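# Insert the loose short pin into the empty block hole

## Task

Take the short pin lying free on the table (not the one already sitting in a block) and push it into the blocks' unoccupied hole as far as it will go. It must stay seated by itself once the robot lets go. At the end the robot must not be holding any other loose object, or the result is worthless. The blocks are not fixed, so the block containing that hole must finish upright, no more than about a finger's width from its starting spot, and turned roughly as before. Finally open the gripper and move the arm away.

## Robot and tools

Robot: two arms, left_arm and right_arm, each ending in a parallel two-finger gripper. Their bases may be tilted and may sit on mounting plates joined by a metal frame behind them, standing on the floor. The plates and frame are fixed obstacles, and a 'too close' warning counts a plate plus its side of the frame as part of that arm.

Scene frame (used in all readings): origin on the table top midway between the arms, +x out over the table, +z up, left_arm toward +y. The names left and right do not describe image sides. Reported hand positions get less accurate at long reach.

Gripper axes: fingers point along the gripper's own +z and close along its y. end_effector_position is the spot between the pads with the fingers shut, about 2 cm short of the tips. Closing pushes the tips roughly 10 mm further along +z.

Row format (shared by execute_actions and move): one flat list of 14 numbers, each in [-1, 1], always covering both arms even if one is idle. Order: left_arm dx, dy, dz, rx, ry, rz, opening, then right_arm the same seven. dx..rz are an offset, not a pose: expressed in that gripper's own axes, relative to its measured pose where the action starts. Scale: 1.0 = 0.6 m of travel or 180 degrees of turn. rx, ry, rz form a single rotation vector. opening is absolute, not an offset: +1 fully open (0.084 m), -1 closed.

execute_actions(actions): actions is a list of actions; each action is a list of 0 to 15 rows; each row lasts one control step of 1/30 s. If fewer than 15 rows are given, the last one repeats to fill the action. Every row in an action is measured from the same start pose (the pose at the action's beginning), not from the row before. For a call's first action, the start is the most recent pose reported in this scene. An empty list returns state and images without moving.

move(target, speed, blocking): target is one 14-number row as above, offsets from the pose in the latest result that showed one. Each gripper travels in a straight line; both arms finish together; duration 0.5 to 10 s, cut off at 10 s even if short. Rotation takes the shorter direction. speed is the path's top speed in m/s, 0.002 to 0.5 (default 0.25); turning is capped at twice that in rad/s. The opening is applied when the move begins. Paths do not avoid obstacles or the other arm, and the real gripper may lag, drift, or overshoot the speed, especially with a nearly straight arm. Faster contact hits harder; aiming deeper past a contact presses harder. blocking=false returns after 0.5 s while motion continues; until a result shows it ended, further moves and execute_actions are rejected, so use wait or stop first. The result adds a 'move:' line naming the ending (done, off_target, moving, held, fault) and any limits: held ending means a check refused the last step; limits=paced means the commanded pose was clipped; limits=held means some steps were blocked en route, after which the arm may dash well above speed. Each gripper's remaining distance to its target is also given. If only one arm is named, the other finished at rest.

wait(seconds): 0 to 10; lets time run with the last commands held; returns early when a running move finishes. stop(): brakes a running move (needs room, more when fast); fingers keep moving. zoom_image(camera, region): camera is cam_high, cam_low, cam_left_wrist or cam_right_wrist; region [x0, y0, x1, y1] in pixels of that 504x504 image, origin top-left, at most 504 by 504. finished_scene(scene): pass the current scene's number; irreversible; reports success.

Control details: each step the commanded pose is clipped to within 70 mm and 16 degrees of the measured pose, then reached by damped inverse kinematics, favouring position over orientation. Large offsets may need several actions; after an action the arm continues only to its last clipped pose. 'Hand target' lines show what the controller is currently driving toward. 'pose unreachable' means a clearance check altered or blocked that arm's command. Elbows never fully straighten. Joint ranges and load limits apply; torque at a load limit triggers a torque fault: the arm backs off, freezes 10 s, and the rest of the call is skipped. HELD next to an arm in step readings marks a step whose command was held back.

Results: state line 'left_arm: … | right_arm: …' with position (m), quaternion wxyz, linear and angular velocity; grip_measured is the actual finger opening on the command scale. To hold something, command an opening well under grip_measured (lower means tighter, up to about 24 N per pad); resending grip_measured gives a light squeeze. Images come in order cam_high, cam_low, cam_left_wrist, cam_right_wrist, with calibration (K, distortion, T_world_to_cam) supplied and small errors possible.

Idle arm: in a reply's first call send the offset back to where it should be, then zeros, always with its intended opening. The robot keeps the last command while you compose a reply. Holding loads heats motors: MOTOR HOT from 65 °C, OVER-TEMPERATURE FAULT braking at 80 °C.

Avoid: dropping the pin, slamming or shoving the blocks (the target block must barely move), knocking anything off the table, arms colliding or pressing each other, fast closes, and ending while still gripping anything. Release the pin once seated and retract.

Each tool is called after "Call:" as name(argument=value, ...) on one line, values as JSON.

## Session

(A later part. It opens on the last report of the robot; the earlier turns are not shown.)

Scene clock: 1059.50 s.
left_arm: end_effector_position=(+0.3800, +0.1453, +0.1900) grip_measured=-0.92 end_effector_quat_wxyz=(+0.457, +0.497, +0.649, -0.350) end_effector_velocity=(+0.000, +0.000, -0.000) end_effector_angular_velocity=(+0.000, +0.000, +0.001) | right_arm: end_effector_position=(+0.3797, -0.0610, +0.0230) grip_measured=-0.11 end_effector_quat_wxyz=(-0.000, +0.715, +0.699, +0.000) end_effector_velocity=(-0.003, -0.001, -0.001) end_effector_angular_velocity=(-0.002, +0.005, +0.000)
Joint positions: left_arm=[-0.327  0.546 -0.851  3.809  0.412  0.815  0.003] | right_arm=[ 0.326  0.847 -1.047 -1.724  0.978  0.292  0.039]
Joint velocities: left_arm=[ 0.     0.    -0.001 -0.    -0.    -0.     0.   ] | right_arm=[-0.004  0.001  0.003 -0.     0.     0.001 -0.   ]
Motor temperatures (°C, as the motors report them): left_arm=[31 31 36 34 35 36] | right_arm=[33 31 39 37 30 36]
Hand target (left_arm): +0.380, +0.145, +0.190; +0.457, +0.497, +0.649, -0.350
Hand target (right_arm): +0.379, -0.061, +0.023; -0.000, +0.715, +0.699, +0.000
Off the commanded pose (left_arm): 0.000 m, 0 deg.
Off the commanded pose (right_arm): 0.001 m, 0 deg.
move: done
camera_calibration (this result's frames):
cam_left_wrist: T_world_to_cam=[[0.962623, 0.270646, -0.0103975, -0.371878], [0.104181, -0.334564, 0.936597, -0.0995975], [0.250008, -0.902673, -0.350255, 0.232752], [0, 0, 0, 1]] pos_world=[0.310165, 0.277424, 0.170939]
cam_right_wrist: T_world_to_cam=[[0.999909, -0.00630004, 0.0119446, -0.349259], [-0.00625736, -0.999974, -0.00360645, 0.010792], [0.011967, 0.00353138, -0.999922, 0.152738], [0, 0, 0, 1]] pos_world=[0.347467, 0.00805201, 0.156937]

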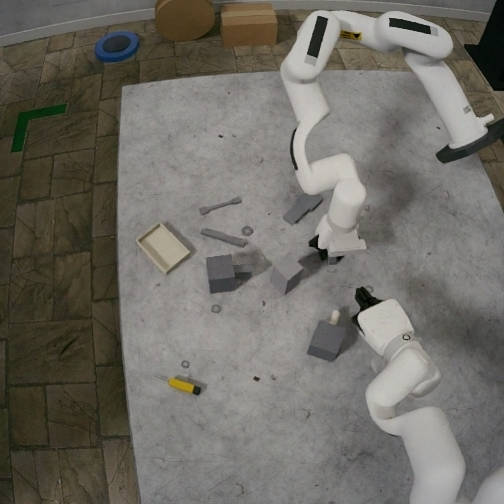

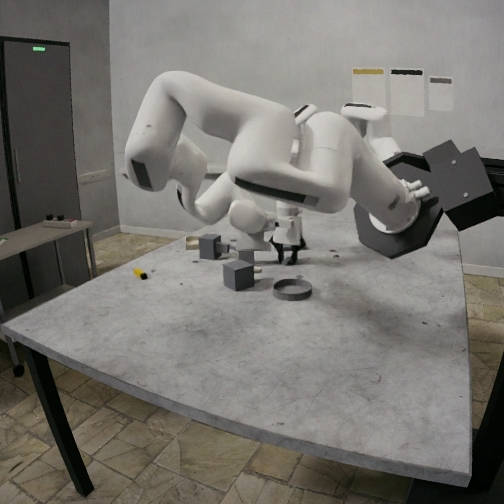

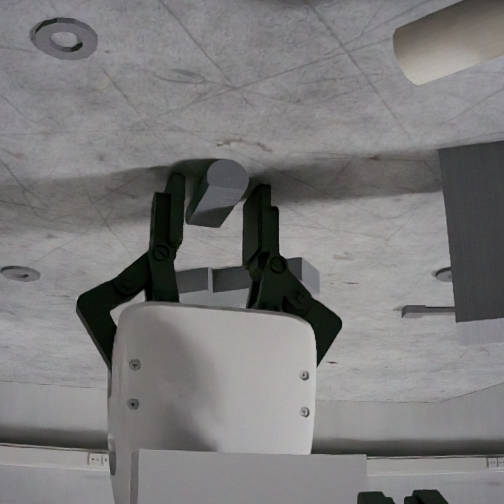

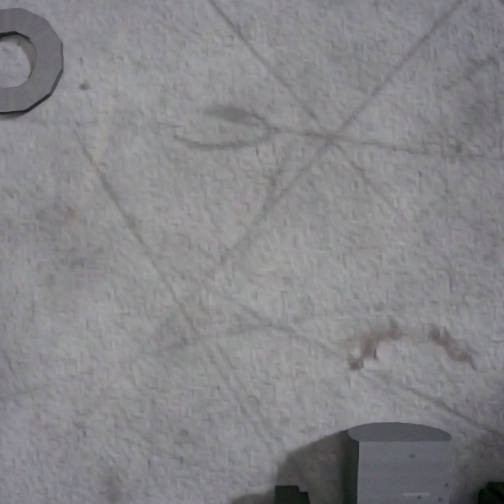

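Call:
execute_actions(actions=[])

Call:
zoom_image(camera="cam_right_wrist", region=[264, 404, 504, 504])

Call:
zoom_image(camera="cam_left_wrist", region=[145, 145, 285, 265])

Scene clock: 1063.00 s.
left_arm: end_effector_position=(+0.3800, +0.1453, +0.1900) grip_measured=-0.92 end_effector_quat_wxyz=(+0.457, +0.497, +0.649, -0.350) end_effector_velocity=(-0.001, +0.000, -0.000) end_effector_angular_velocity=(-0.000, +0.001, -0.000) | right_arm: end_effector_position=(+0.3794, -0.0611, +0.0226) grip_measured=-0.11 end_effector_quat_wxyz=(-0.000, +0.715, +0.699, +0.000) end_effector_velocity=(-0.001, +0.000, -0.000) end_effector_angular_velocity=(-0.000, +0.001, +0.002)
Joint positions: left_arm=[-0.327  0.546 -0.851  3.809  0.412  0.815  0.003] | right_arm=[ 0.325  0.847 -1.047 -1.724  0.979  0.292  0.039]
Joint velocities: left_arm=[ 0.001 -0.     0.001  0.     0.    -0.001 -0.   ] | right_arm=[-0.     0.001  0.001 -0.001  0.     0.    -0.   ]
Motor temperatures (°C, as the motors report them): left_arm=[31 31 36 34 35 36] | right_arm=[33 31 39 37 30 36]
Hand target (left_arm): +0.380, +0.145, +0.190; +0.457, +0.497, +0.649, -0.350
Hand target (right_arm): +0.379, -0.061, +0.023; -0.000, +0.715, +0.699, +0.000
Off the commanded pose (left_arm): 0.000 m, 0 deg.
Off the commanded pose (right_arm): 0.001 m, 0 deg.
camera_calibration (this result's frames):
cam_left_wrist: T_world_to_cam=[[0.962623, 0.270646, -0.0103978, -0.371878], [0.104181, -0.334564, 0.936597, -0.0995975], [0.250007, -0.902673, -0.350255, 0.232752], [0, 0, 0, 1]] pos_world=[0.310165, 0.277424, 0.170938]
cam_right_wrist: T_world_to_cam=[[0.999917, -0.00623241, 0.0112701, -0.348923], [-0.00619647, -0.999976, -0.00322179, 0.0106217], [0.0112899, 0.00315169, -0.999931, 0.152602], [0, 0, 0, 1]] pos_world=[0.347237, 0.00796584, 0.156558]

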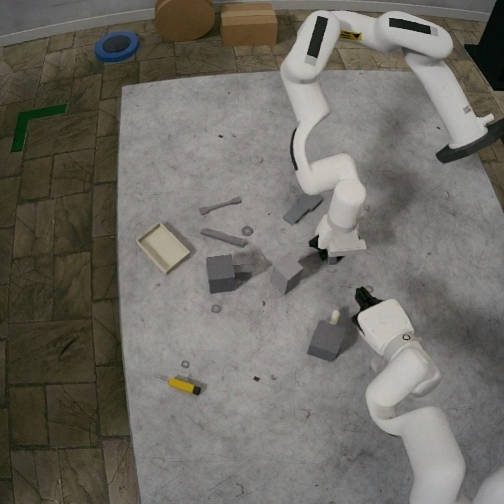

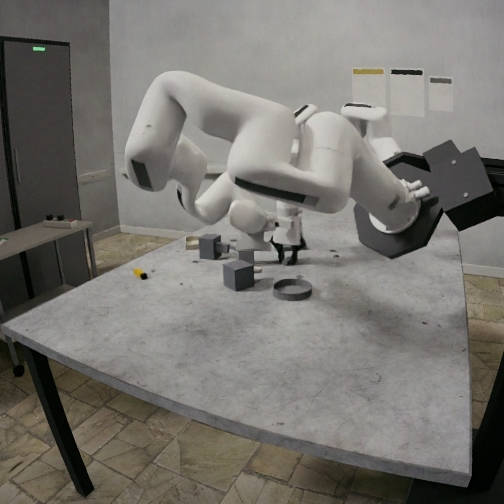

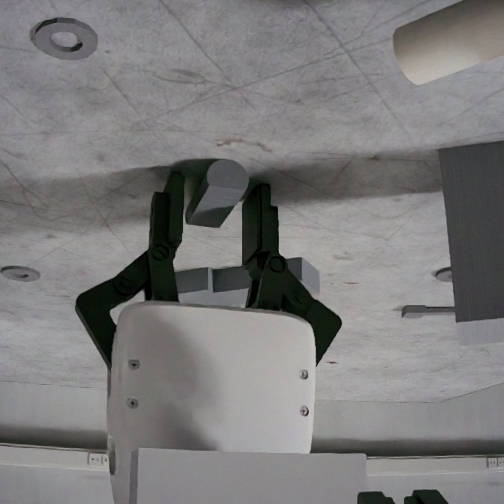

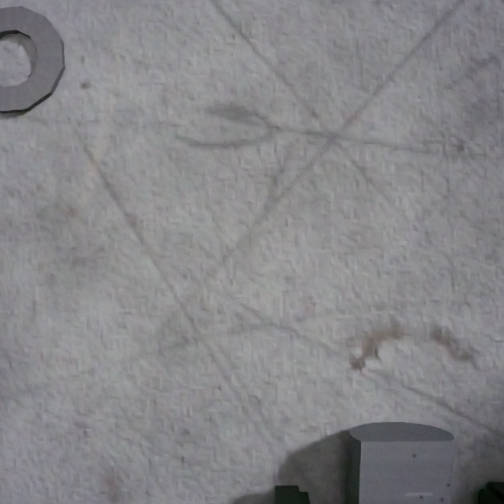

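Region (264, 404, 504, 504) of cam_right_wrist's 504x504 image, scaled by 2.100, with more detail than that image has; it fills the top 210 rows of this view, and the rest is white.

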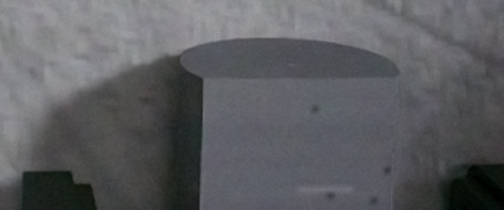

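Region (145, 145, 285, 265) of cam_left_wrist's 504x504 image, scaled by 3.600, with more detail than that image has; it fills the top 432 rows of this view, and the rest is white.

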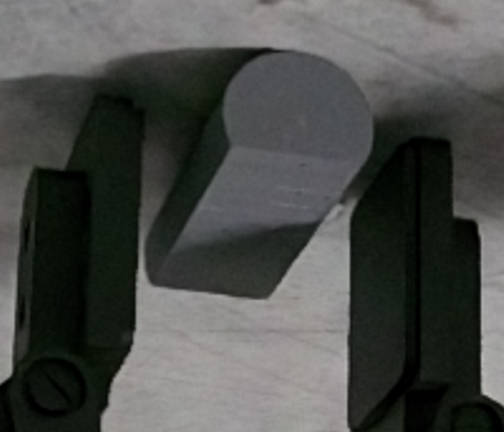

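Call:
execute_actions(actions=[[[0,0,0,0,0,0,-0.9,-0.0006,0,0.0005,0,0,0,-0.14],[0,0,0,0,0,0,-0.9,-0.0012,0,0.001,0,0,0,-0.19],[0,0,0,0,0,0,-0.9,-0.0017,0,0.0014,0,0,0,-0.24],[0,0,0,0,0,0,-0.9,-0.002,0,0.0017,0,0,0,-0.29],[0,0,0,0,0,0,-0.9,-0.002,0,0.0017,0,0,0,-0.33],[0,0,0,0,0,0,-0.9,-0.002,0,0.0017,0,0,0,-0.36],[0,0,0,0,0,0,-0.9,-0.002,0,0.0017,0,0,0,-0.39],[0,0,0,0,0,0,-0.9,-0.002,0,0.0017,0,0,0,-0.41],[0,0,0,0,0,0,-0.9,-0.002,0,0.0017,0,0,0,-0.43],[0,0,0,0,0,0,-0.9,-0.002,0,0.0017,0,0,0,-0.45],[0,0,0,0,0,0,-0.9,-0.002,0,0.0017,0,0,0,-0.47],[0,0,0,0,0,0,-0.9,-0.002,0,0.0017,0,0,0,-0.50],[0,0,0,0,0,0,-0.9,-0.002,0,0.0017,0,0,0,-0.54],[0,0,0,0,0,0,-0.9,-0.002,0,0.0017,0,0,0,-0.59],[0,0,0,0,0,0,-0.9,-0.002,0,0.0017,0,0,0,-0.65]],[[0,0,0,0,0,0,-0.9,0,0,0,0,0,0,-0.72],[0,0,0,0,0,0,-0.9,0,0,0,0,0,0,-0.8],[0,0,0,0,0,0,-0.9,0,0,0,0,0,0,-0.9],[0,0,0,0,0,0,-0.9,0,0,0,0,0,0,-1],[0,0,0,0,0,0,-0.9,0,0,0,0,0,0,-1],[0,0,0,0,0,0,-0.9,0,0,-0.0008,0,0,0,-1],[0,0,0,0,0,0,-0.9,0,0,-0.0026,0,0,0,-1],[0,0,0,0,0,0,-0.9,0,0,-0.005,0,0,0,-1],[0,0,0,0,0,0,-0.9,0,0,-0.0076,0,0,0,-1],[0,0,0,0,0,0,-0.9,0,0,-0.0102,0,0,0,-1],[0,0,0,0,0,0,-0.9,0,0,-0.0122,0,0,0,-1],[0,0,0,0,0,0,-0.9,0,0,-0.0133,0,0,0,-1]]])

Call:
zoom_image(camera="cam_left_wrist", region=[160, 155, 280, 275])

Call:
zoom_image(camera="cam_right_wrist", region=[304, 404, 504, 504])

Scene clock: 1138.67 s.
left_arm: end_effector_position=(+0.3800, +0.1453, +0.1900) grip_measured=-0.92 end_effector_quat_wxyz=(+0.457, +0.497, +0.649, -0.350) end_effector_velocity=(-0.000, +0.000, -0.000) end_effector_angular_velocity=(+0.000, -0.000, -0.001) | right_arm: end_effector_position=(+0.3797, -0.0622, +0.0294) grip_measured=-0.51 end_effector_quat_wxyz=(-0.000, +0.715, +0.699, +0.000) end_effector_velocity=(+0.003, +0.000, +0.010) end_effector_angular_velocity=(+0.001, -0.003, -0.003)
Joint positions: left_arm=[-0.327  0.546 -0.851  3.809  0.412  0.815  0.003] | right_arm=[ 0.337  0.83  -1.032 -1.712  0.981  0.29   0.022]
Joint velocities: left_arm=[ 0.     0.     0.     0.001 -0.001  0.    -0.   ] | right_arm=[ 0.021 -0.021  0.014  0.021  0.003 -0.003  0.   ]
Motor temperatures (°C, as the motors report them): left_arm=[31 31 36 34 35 36] | right_arm=[33 31 39 37 30 36]
Hand target (left_arm): +0.380, +0.145, +0.190; +0.457, +0.497, +0.649, -0.350
Hand target (right_arm): +0.379, -0.062, +0.030; -0.000, +0.715, +0.699, +0.000
Off the commanded pose (left_arm): 0.000 m, 0 deg.
Off the commanded pose (right_arm): 0.000 m, 0 deg.
Step readings (end_effector_position; steps 1 to 15: 1st action; 16 to 30: 2nd action):
0: left_arm (+0.3800, +0.1453, +0.1900) | right_arm (+0.3794, -0.0611, +0.0226)
1: left_arm (+0.3800, +0.1453, +0.1900) | right_arm (+0.3794, -0.0611, +0.0226)
2: left_arm (+0.3800, +0.1453, +0.1900) | right_arm (+0.3794, -0.0611, +0.0226)
4: left_arm (+0.3800, +0.1453, +0.1900) | right_arm (+0.3794, -0.0616, +0.0222)
8: left_arm (+0.3800, +0.1453, +0.1900) | right_arm (+0.3794, -0.0623, +0.0216)
15: left_arm (+0.3800, +0.1453, +0.1900) | right_arm (+0.3793, -0.0623, +0.0216)
16: left_arm (+0.3800, +0.1453, +0.1900) | right_arm (+0.3793, -0.0623, +0.0216)
17: left_arm (+0.3800, +0.1453, +0.1900) | right_arm (+0.3793, -0.0623, +0.0216)
19: left_arm (+0.3800, +0.1453, +0.1900) | right_arm (+0.3793, -0.0623, +0.0216)
23: left_arm (+0.3800, +0.1453, +0.1900) | right_arm (+0.3792, -0.0624, +0.0220)
30: end_effector_position above
camera_calibration (this result's frames):
cam_left_wrist: T_world_to_cam=[[0.962623, 0.270646, -0.0103979, -0.371878], [0.104181, -0.334564, 0.936597, -0.0995975], [0.250007, -0.902673, -0.350255, 0.232752], [0, 0, 0, 1]] pos_world=[0.310165, 0.277424, 0.170939]
cam_right_wrist: T_world_to_cam=[[0.999909, -0.00630523, 0.0119637, -0.349326], [-0.00626293, -0.999974, -0.0035697, 0.00959695], [0.0119859, 0.00349444, -0.999922, 0.159105], [0, 0, 0, 1]] pos_world=[0.347447, 0.00683813, 0.163306]

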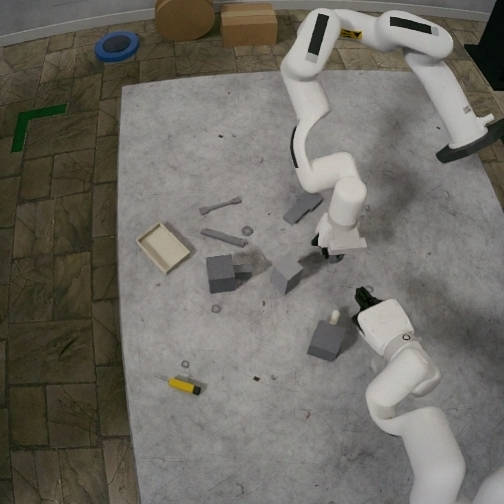

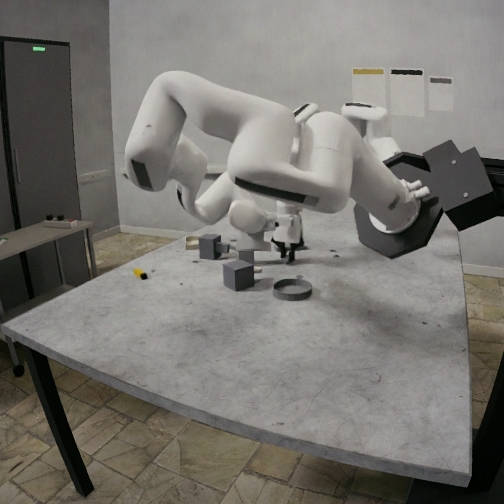

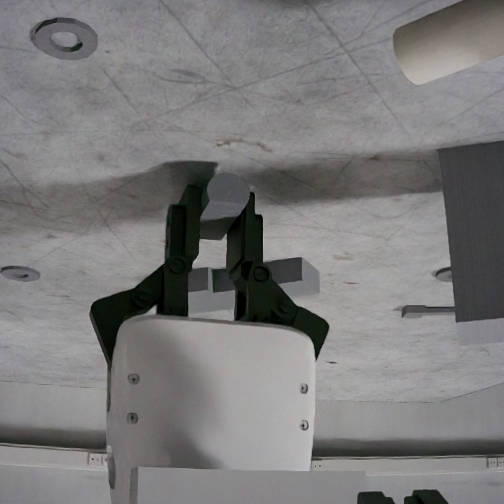

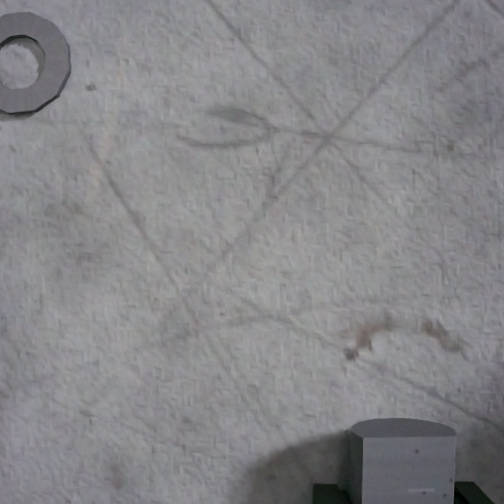

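Region (160, 155, 280, 275) of cam_left_wrist's 504x504 image, scaled by 4.200, with more detail than that image has.

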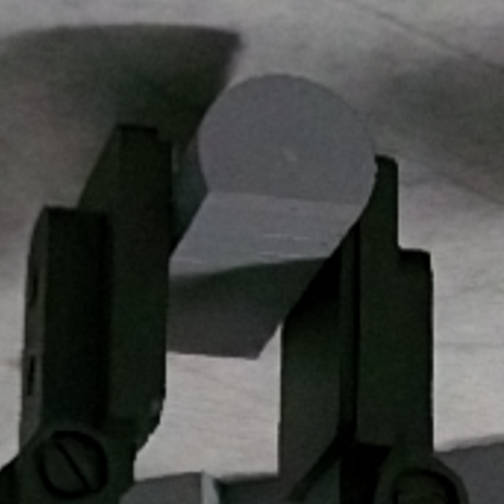

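Region (304, 404, 504, 504) of cam_right_wrist's 504x504 image, scaled by 2.520, with more detail than that image has.

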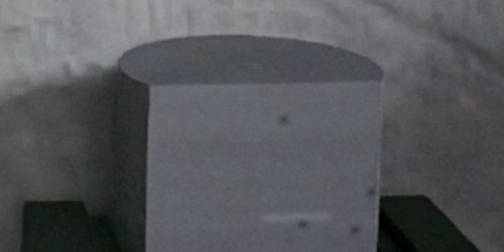

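Call:
execute_actions(actions=[])

Scene clock: 1160.40 s.
left_arm: end_effector_position=(+0.3800, +0.1453, +0.1900) grip_measured=-0.92 end_effector_quat_wxyz=(+0.457, +0.497, +0.649, -0.350) end_effector_velocity=(+0.000, +0.000, -0.000) end_effector_angular_velocity=(+0.001, +0.001, +0.001) | right_arm: end_effector_position=(+0.3794, -0.0623, +0.0296) grip_measured=-0.51 end_effector_quat_wxyz=(-0.000, +0.715, +0.699, +0.000) end_effector_velocity=(-0.000, -0.000, -0.000) end_effector_angular_velocity=(-0.001, +0.000, +0.001)
Joint positions: left_arm=[-0.327  0.546 -0.851  3.809  0.412  0.815  0.003] | right_arm=[ 0.338  0.83  -1.031 -1.711  0.981  0.29   0.022]
Joint velocities: left_arm=[ 0.001 -0.    -0.001 -0.001 -0.001  0.     0.   ] | right_arm=[-0.     0.     0.     0.     0.001 -0.001 -0.   ]
Motor temperatures (°C, as the motors report them): left_arm=[31 31 36 34 35 36] | right_arm=[33 31 39 37 30 36]
Hand target (left_arm): +0.380, +0.145, +0.190; +0.457, +0.497, +0.649, -0.350
Hand target (right_arm): +0.379, -0.062, +0.030; -0.000, +0.715, +0.699, +0.000
Off the commanded pose (left_arm): 0.000 m, 0 deg.
Off the commanded pose (right_arm): 0.000 m, 0 deg.
camera_calibration (this result's frames):
cam_left_wrist: T_world_to_cam=[[0.962623, 0.270646, -0.0103978, -0.371878], [0.104181, -0.334564, 0.936597, -0.0995973], [0.250007, -0.902673, -0.350255, 0.232752], [0, 0, 0, 1]] pos_world=[0.310165, 0.277424, 0.170938]
cam_right_wrist: T_world_to_cam=[[0.999917, -0.00617847, 0.0112805, -0.348981], [-0.00614266, -0.999976, -0.0032067, 0.00940391], [0.0113, 0.00313715, -0.999931, 0.159566], [0, 0, 0, 1]] pos_world=[0.347206, 0.00674694, 0.163522]

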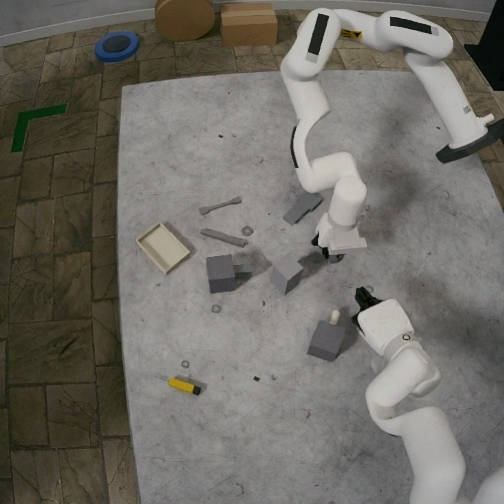

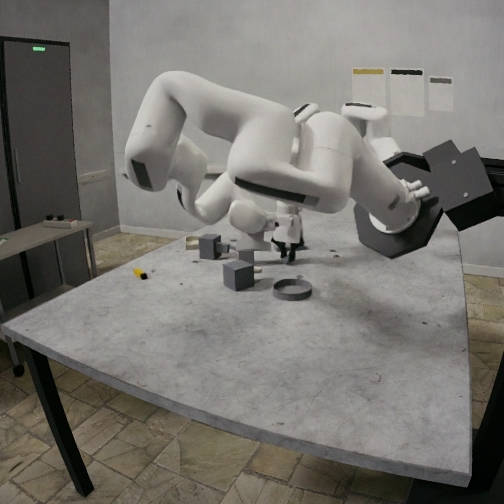

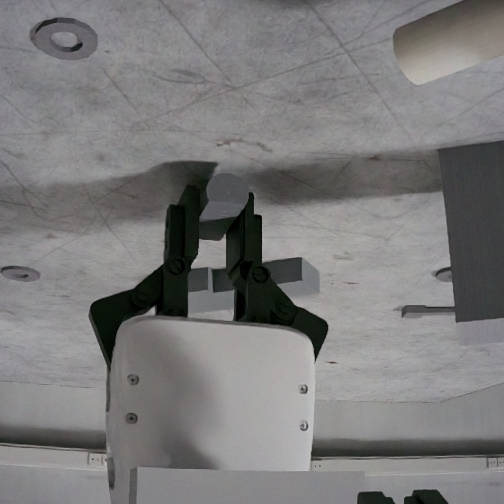

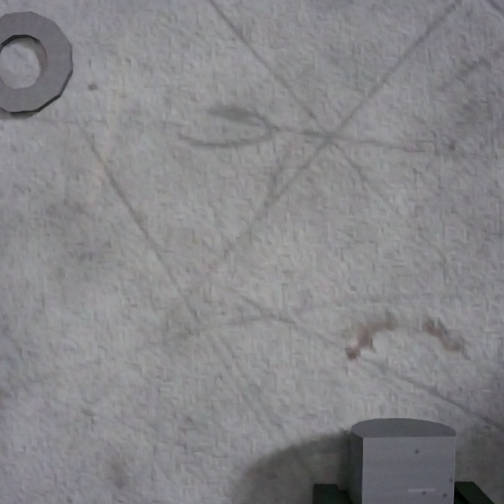

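Call:
zoom_image(camera="cam_left_wrist", region=[170, 160, 290, 280])

Call:
zoom_image(camera="cam_right_wrist", region=[320, 384, 504, 504])

Region (170, 160, 290, 280) of cam_left_wrist's 504x504 image, scaled by 4.200, with more detail than that image has.

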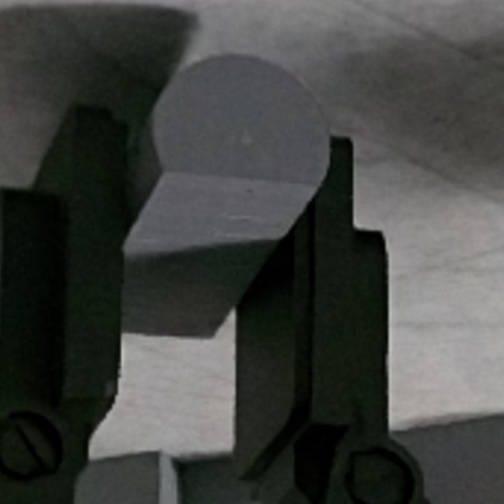

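Region (320, 384, 504, 504) of cam_right_wrist's 504x504 image, scaled by 2.739, with more detail than that image has; it fills the top 329 rows of this view, and the rest is white.

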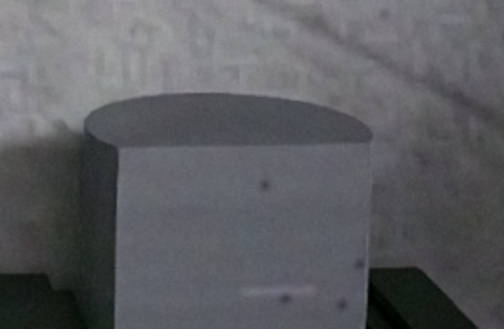

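Call:
move(target=[-0.0318, -0.0480, 0.0488, -0.209, 0, -0.0756, -0.9, 0.0469, 0.1290, -0.0680, 0.0231, 0.0120, 0.3043, -1], speed=0.25)

Scene clock: 1193.37 s.
left_arm: end_effector_position=(+0.3616, +0.1062, +0.1975) grip_measured=-0.92 end_effector_quat_wxyz=(+0.548, +0.245, +0.781, -0.172) end_effector_velocity=(-0.001, +0.000, -0.001) end_effector_angular_velocity=(-0.000, +0.002, +0.002) | right_arm: end_effector_position=(+0.4569, -0.0362, +0.0700) grip_measured=-0.51 end_effector_quat_wxyz=(-0.038, +0.956, +0.292, -0.012) end_effector_velocity=(+0.001, -0.000, +0.000) end_effector_angular_velocity=(-0.000, +0.000, -0.003)
Joint positions: left_arm=[-0.482  0.897 -0.658  3.041  1.506  1.059  0.003] | right_arm=[ 0.409  0.809 -1.213 -1.454  0.93   0.972  0.022]
Joint velocities: left_arm=[-0.     0.002  0.001 -0.003  0.002 -0.002 -0.   ] | right_arm=[ 0.    -0.    -0.001  0.001  0.     0.001  0.   ]
Motor temperatures (°C, as the motors report them): left_arm=[31 31 35 34 35 36] | right_arm=[33 31 39 37 30 36]
Hand target (left_arm): +0.361, +0.106, +0.197; +0.548, +0.245, +0.781, -0.172
Hand target (right_arm): +0.457, -0.036, +0.070; -0.038, +0.956, +0.292, -0.012
Off the commanded pose (left_arm): 0.001 m, 0 deg.
Off the commanded pose (right_arm): 0.001 m, 0 deg.
move: done
camera_calibration (this result's frames):
cam_left_wrist: T_world_to_cam=[[0.562716, 0.8266, -0.00912601, -0.258184], [0.296026, -0.19119, 0.93585, -0.202197], [0.771829, -0.529319, -0.352281, -0.023282], [0, 0, 0, 1]] pos_world=[0.22311, 0.162433, 0.178668]
cam_right_wrist: T_world_to_cam=[[0.570622, -0.818429, -0.0675621, -0.254538], [-0.820386, -0.571805, -0.00220671, 0.423638], [-0.0368263, 0.0566862, -0.997713, 0.222775], [0, 0, 0, 1]] pos_world=[0.500996, 0.0212896, 0.206003]

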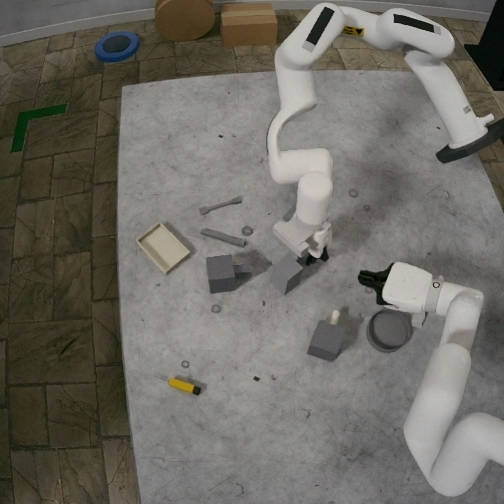

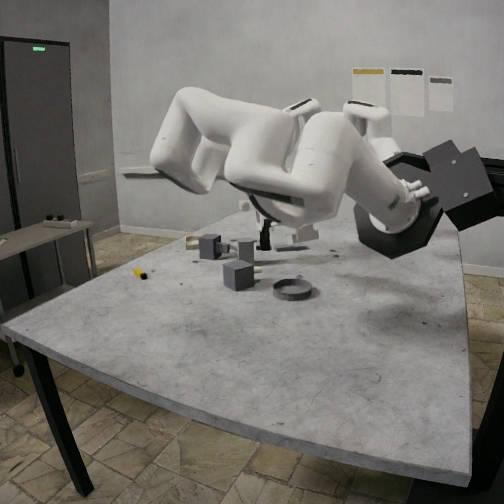

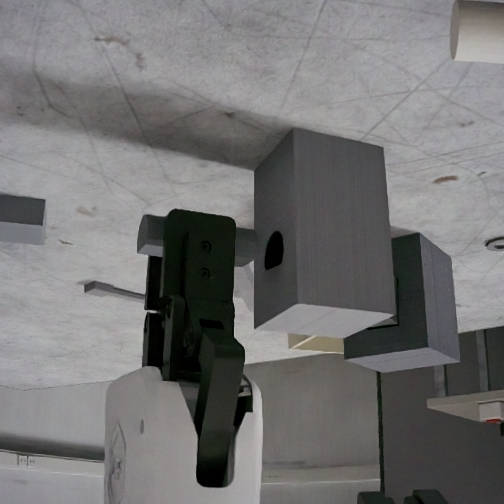

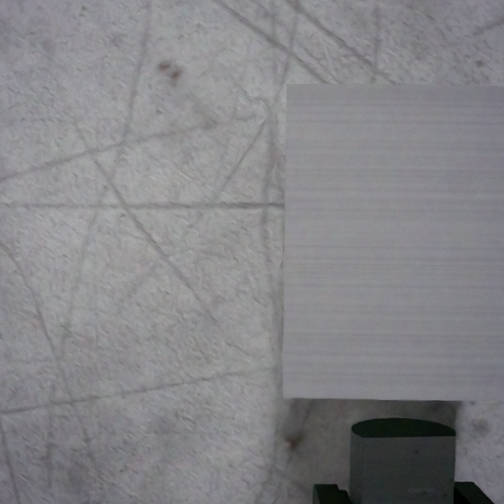

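Call:
zoom_image(camera="cam_left_wrist", region=[130, 190, 310, 310])

Call:
zoom_image(camera="cam_right_wrist", region=[264, 364, 504, 504])

Call:
zoom_image(camera="cam_left_wrist", region=[225, 215, 305, 285])

Region (130, 190, 310, 310) of cam_left_wrist's 504x504 image, scaled by 2.800, with more detail than that image has.

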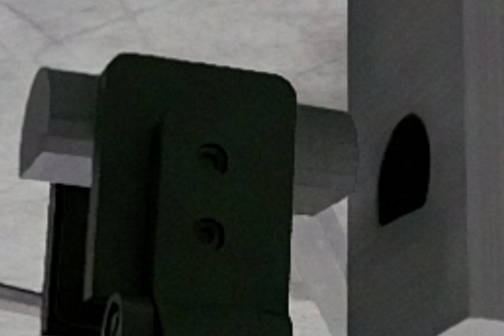

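Region (264, 364, 504, 504) of cam_right_wrist's 504x504 image, scaled by 2.100, with more detail than that image has; it fills the top 294 rows of this view, and the rest is white.

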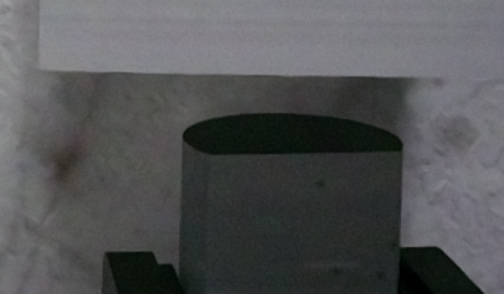

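Region (225, 215, 305, 285) of cam_left_wrist's 504x504 image, scaled by 6.300, with more detail than that image has; it fills the top 441 rows of this view, and the rest is white.

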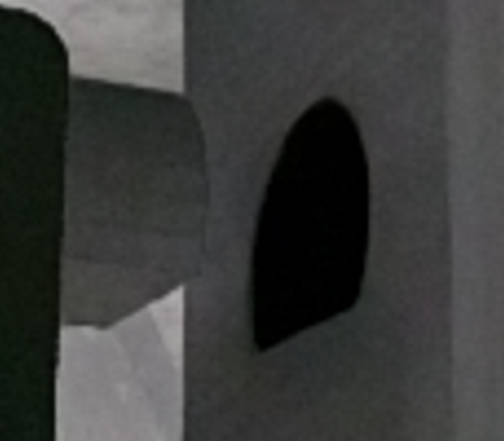

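Call:
zoom_image(camera="cam_right_wrist", region=[270, 380, 330, 420])

Call:
zoom_image(camera="cam_right_wrist", region=[270, 65, 330, 105])

Call:
zoom_image(camera="cam_right_wrist", region=[340, 390, 480, 504])

Region (270, 380, 330, 420) of cam_right_wrist's 504x504 image, scaled by 8.400, with more detail than that image has.

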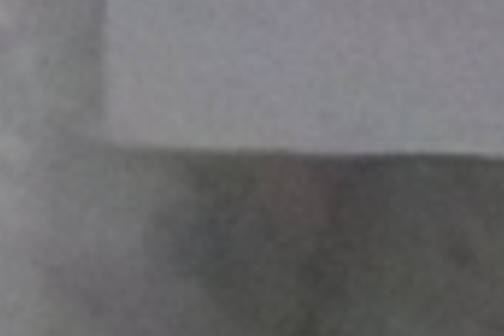

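Region (270, 65, 330, 105) of cam_right_wrist's 504x504 image, scaled by 8.400, with more detail than that image has.

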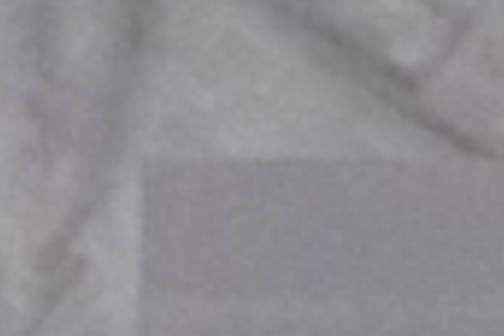

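Region (340, 390, 480, 504) of cam_right_wrist's 504x504 image, scaled by 3.600, with more detail than that image has; it fills the top 410 rows of this view, and the rest is white.

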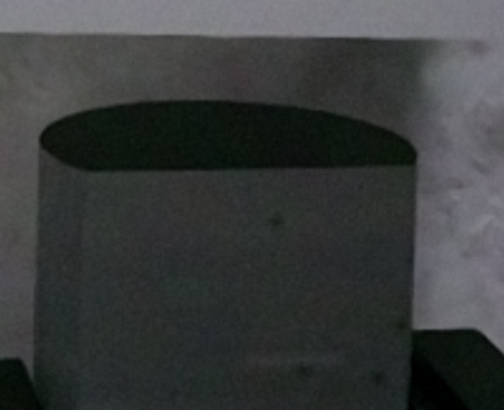

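Call:
zoom_image(camera="cam_right_wrist", region=[444, 380, 504, 420])

Call:
zoom_image(camera="cam_right_wrist", region=[444, 65, 504, 105])

Region (444, 380, 504, 420) of cam_right_wrist's 504x504 image, scaled by 8.400, with more detail than that image has.

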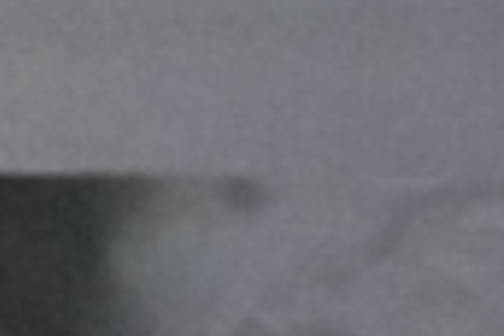

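Region (444, 65, 504, 105) of cam_right_wrist's 504x504 image, scaled by 8.400, with more detail than that image has.

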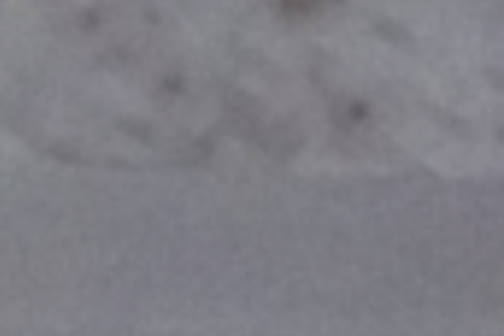

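Call:
zoom_image(camera="cam_left_wrist", region=[245, 285, 405, 345])

Call:
zoom_image(camera="cam_left_wrist", region=[245, 115, 405, 185])

Call:
zoom_image(camera="cam_left_wrist", region=[125, 200, 195, 270])

Region (245, 285, 405, 345) of cam_left_wrist's 504x504 image, scaled by 3.150, with more detail than that image has; it fills the top 189 rows of this view, and the rest is white.

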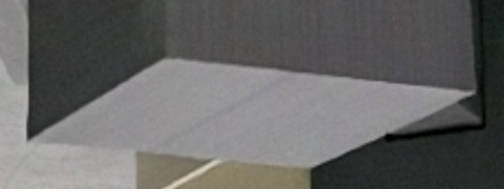

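Region (245, 115, 405, 185) of cam_left_wrist's 504x504 image, scaled by 3.150, with more detail than that image has; it fills the top 220 rows of this view, and the rest is white.

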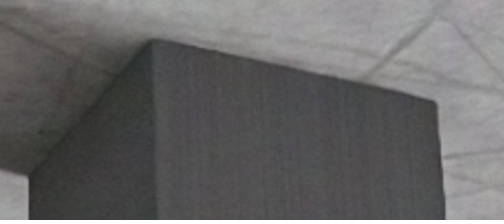

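Region (125, 200, 195, 270) of cam_left_wrist's 504x504 image, scaled by 7.200, with more detail than that image has.

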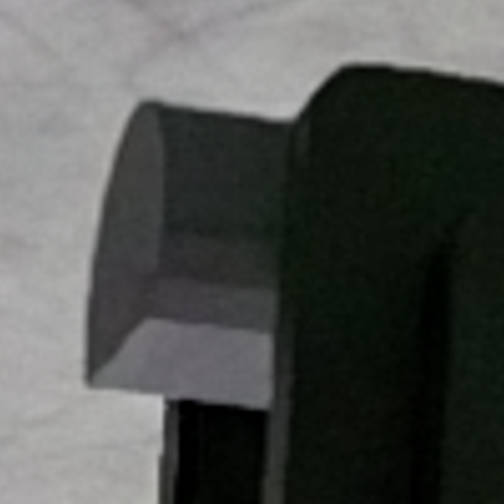

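Call:
execute_actions(actions=[[[0,0,0,0,0,0,-0.9,0.0003,0.0001,0.0000,0.0001,0,0,-1],[0,0,0,0,0,0,-0.9,0.0010,0.0002,0.0001,0.0003,0,0,-1],[0,0,0,0,0,0,-0.9,0.0021,0.0004,0.0003,0.0006,0,0,-1],[0,0,0,0,0,0,-0.9,0.0035,0.0007,0.0005,0.0010,0,0,-1],[0,0,0,0,0,0,-0.9,0.0050,0.0011,0.0007,0.0015,0,0,-1],[0,0,0,0,0,0,-0.9,0.0067,0.0014,0.0009,0.0020,0,0,-1],[0,0,0,0,0,0,-0.9,0.0083,0.0018,0.0011,0.0024,0,0,-1],[0,0,0,0,0,0,-0.9,0.0099,0.0021,0.0013,0.0029,0,0,-1],[0,0,0,0,0,0,-0.9,0.0112,0.0024,0.0015,0.0033,0,0,-1],[0,0,0,0,0,0,-0.9,0.0123,0.0026,0.0017,0.0036,0,0,-1],[0,0,0,0,0,0,-0.9,0.0130,0.0028,0.0018,0.0038,0,0,-1],[0,0,0,0,0,0,-0.9,0.0133,0.0028,0.0018,0.0039,0,0,-1]]])

Call:
wait(seconds=0.5)

Scene clock: 1313.87 s.
left_arm: end_effector_position=(+0.3616, +0.1062, +0.1975) grip_measured=-0.92 end_effector_quat_wxyz=(+0.548, +0.245, +0.781, -0.172) end_effector_velocity=(+0.000, +0.000, -0.000) end_effector_angular_velocity=(+0.001, -0.000, +0.001) | right_arm: end_effector_position=(+0.4644, -0.0332, +0.0688) grip_measured=-0.51 end_effector_quat_wxyz=(-0.043, +0.955, +0.292, -0.014) end_effector_velocity=(+0.001, +0.002, -0.001) end_effector_angular_velocity=(+0.004, +0.006, +0.004)
Joint positions: left_arm=[-0.482  0.897 -0.658  3.041  1.506  1.059  0.003] | right_arm=[ 0.405  0.82  -1.242 -1.435  0.921  0.944  0.022]
Joint velocities: left_arm=[ 0.    -0.     0.    -0.001  0.     0.    -0.   ] | right_arm=[-0.001  0.006 -0.01   0.01  -0.003 -0.014 -0.   ]
Motor temperatures (°C, as the motors report them): left_arm=[31 31 35 34 35 36] | right_arm=[34 32 39 37 30 36]
Hand target (left_arm): +0.362, +0.106, +0.197; +0.548, +0.245, +0.781, -0.172
Hand target (right_arm): +0.464, -0.033, +0.069; -0.044, +0.955, +0.292, -0.014
Off the commanded pose (left_arm): 0.000 m, 0 deg.
Off the commanded pose (right_arm): 0.000 m, 0 deg.
Step readings (end_effector_position):
0: left_arm (+0.3611, +0.1061, +0.1974) | right_arm (+0.4573, -0.0362, +0.0701)
1: left_arm (+0.3611, +0.1061, +0.1974) | right_arm (+0.4573, -0.0362, +0.0701)
2: left_arm (+0.3612, +0.1061, +0.1974) | right_arm (+0.4572, -0.0362, +0.0701)
4: left_arm (+0.3615, +0.1062, +0.1975) | right_arm (+0.4574, -0.0359, +0.0699)
8: left_arm (+0.3616, +0.1062, +0.1975) | right_arm (+0.4601, -0.0348, +0.0695)
15: end_effector_position above
camera_calibration (this result's frames):
cam_left_wrist: T_world_to_cam=[[0.562725, 0.826594, -0.00912833, -0.258182], [0.296029, -0.191194, 0.935848, -0.202195], [0.771821, -0.529327, -0.352285, -0.0232743], [0, 0, 0, 1]] pos_world=[0.223104, 0.162433, 0.178668]
cam_right_wrist: T_world_to_cam=[[0.569809, -0.817929, -0.0794292, -0.255219], [-0.820631, -0.571452, -0.00246165, 0.431649], [-0.0433766, 0.0665848, -0.996837, 0.224995], [0, 0, 0, 1]] pos_world=[0.509411, 0.022935, 0.205074]

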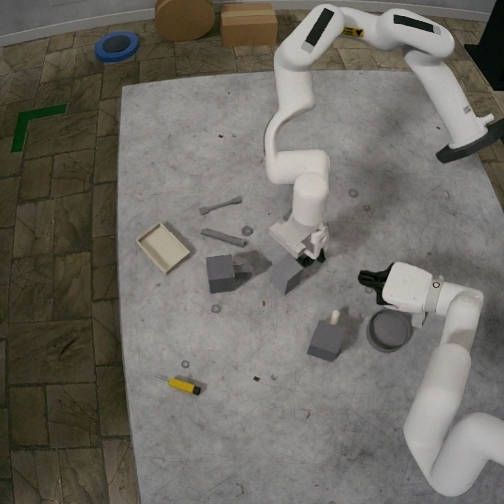

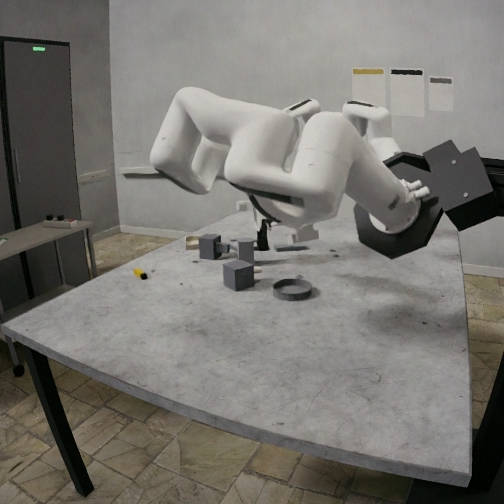

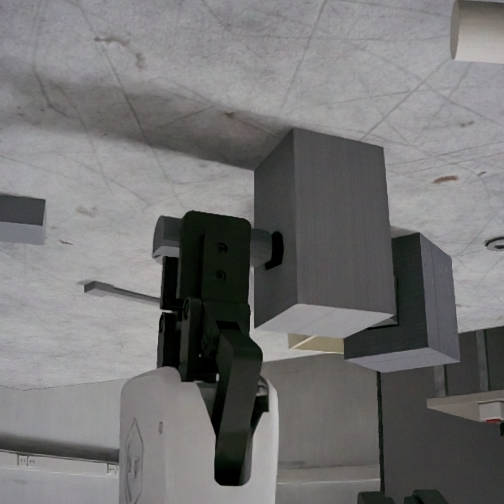

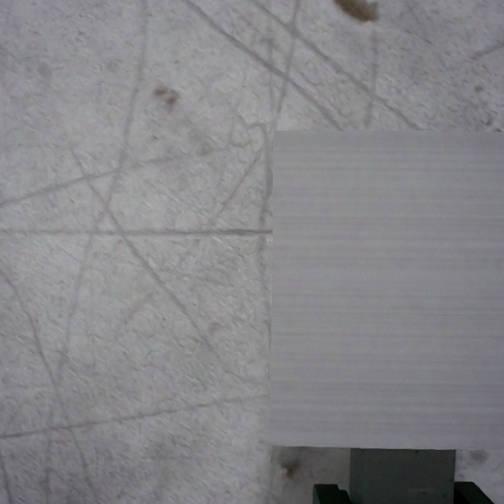

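Scene clock: 1314.37 s.
left_arm: end_effector_position=(+0.3616, +0.1062, +0.1975) grip_measured=-0.92 end_effector_quat_wxyz=(+0.548, +0.245, +0.781, -0.172) end_effector_velocity=(-0.000, +0.000, -0.001) end_effector_angular_velocity=(+0.002, +0.002, +0.001) | right_arm: end_effector_position=(+0.4644, -0.0330, +0.0688) grip_measured=-0.51 end_effector_quat_wxyz=(-0.044, +0.955, +0.292, -0.014) end_effector_velocity=(+0.001, -0.000, +0.000) end_effector_angular_velocity=(+0.001, -0.000, -0.002)
Joint positions: left_arm=[-0.482  0.897 -0.658  3.041  1.506  1.059  0.003] | right_arm=[ 0.405  0.82  -1.242 -1.434  0.92   0.943  0.022]
Joint velocities: left_arm=[ 0.001  0.     0.001 -0.002  0.     0.    -0.   ] | right_arm=[-0.    -0.001 -0.001 -0.    -0.001  0.    -0.   ]
Motor temperatures (°C, as the motors report them): left_arm=[31 31 35 34 35 36] | right_arm=[34 32 39 37 30 36]
Hand target (left_arm): +0.362, +0.106, +0.197; +0.548, +0.245, +0.781, -0.172
Hand target (right_arm): +0.464, -0.033, +0.069; -0.044, +0.955, +0.292, -0.014
Off the commanded pose (left_arm): 0.000 m, 0 deg.
Off the commanded pose (right_arm): 0.000 m, 0 deg.
wait: 0.50 s; at rest by 0.17 s
camera_calibration (this result's frames):
cam_left_wrist: T_world_to_cam=[[0.562716, 0.8266, -0.00912616, -0.258184], [0.296026, -0.19119, 0.93585, -0.202197], [0.771828, -0.529319, -0.352281, -0.0232818], [0, 0, 0, 1]] pos_world=[0.22311, 0.162433, 0.178668]
cam_right_wrist: T_world_to_cam=[[0.570128, -0.81767, -0.079812, -0.255204], [-0.820389, -0.571801, -0.00228882, 0.431562], [-0.0437651, 0.0667819, -0.996807, 0.225138], [0, 0, 0, 1]] pos_world=[0.509401, 0.0230596, 0.205038]

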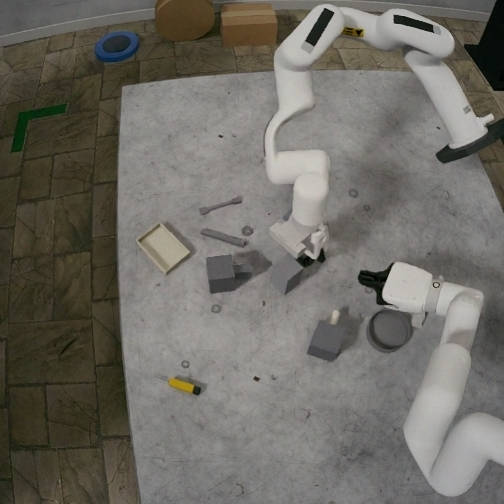

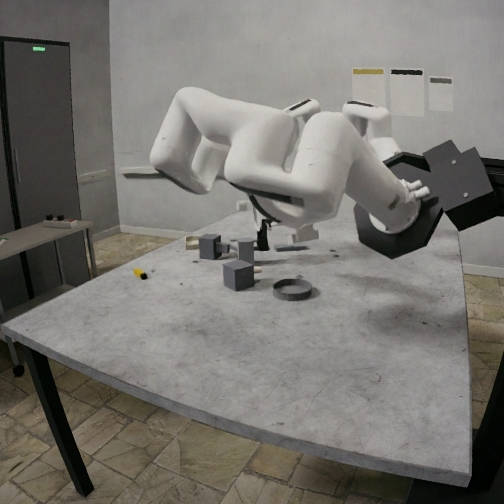

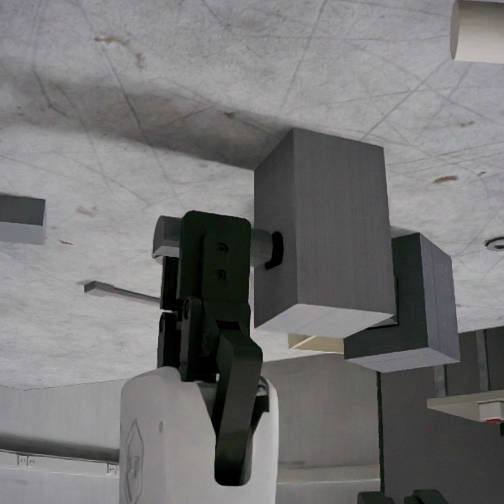

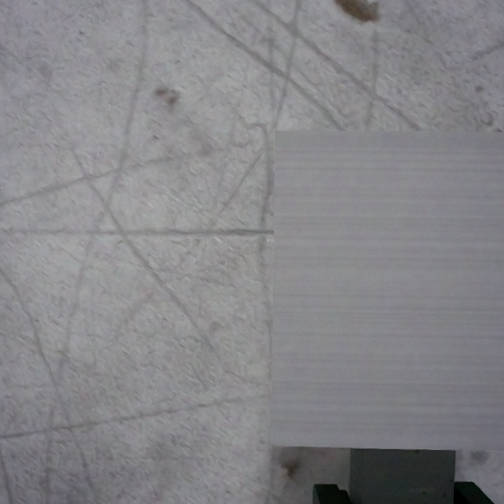

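Call:
zoom_image(camera="cam_left_wrist", region=[240, 220, 300, 280])

Call:
zoom_image(camera="cam_right_wrist", region=[255, 425, 315, 465])

Call:
zoom_image(camera="cam_left_wrist", region=[140, 200, 210, 270])

Region (240, 220, 300, 280) of cam_left_wrist's 504x504 image, scaled by 8.400, with more detail than that image has.

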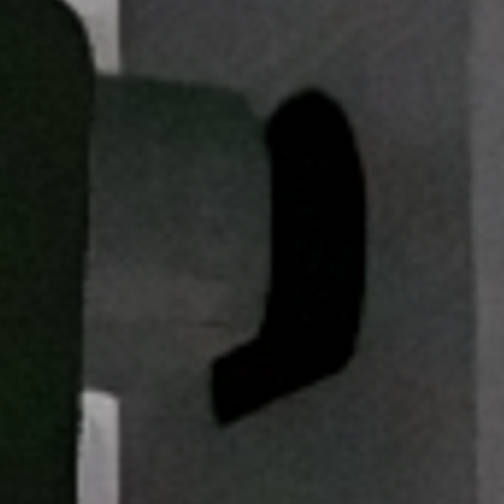

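Region (255, 425, 315, 465) of cam_right_wrist's 504x504 image, scaled by 8.400, with more detail than that image has.

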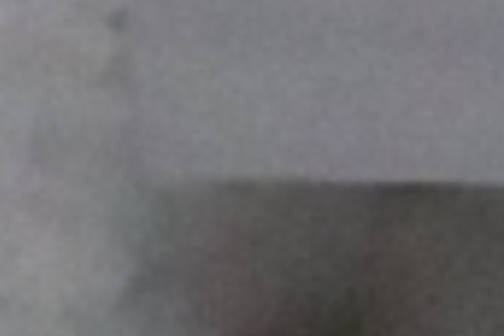

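Region (140, 200, 210, 270) of cam_left_wrist's 504x504 image, scaled by 7.200, with more detail than that image has.

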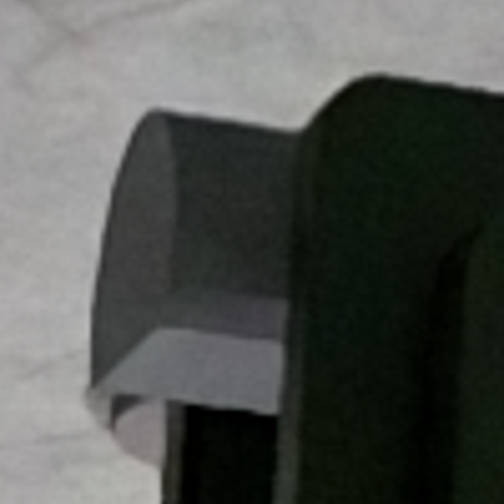

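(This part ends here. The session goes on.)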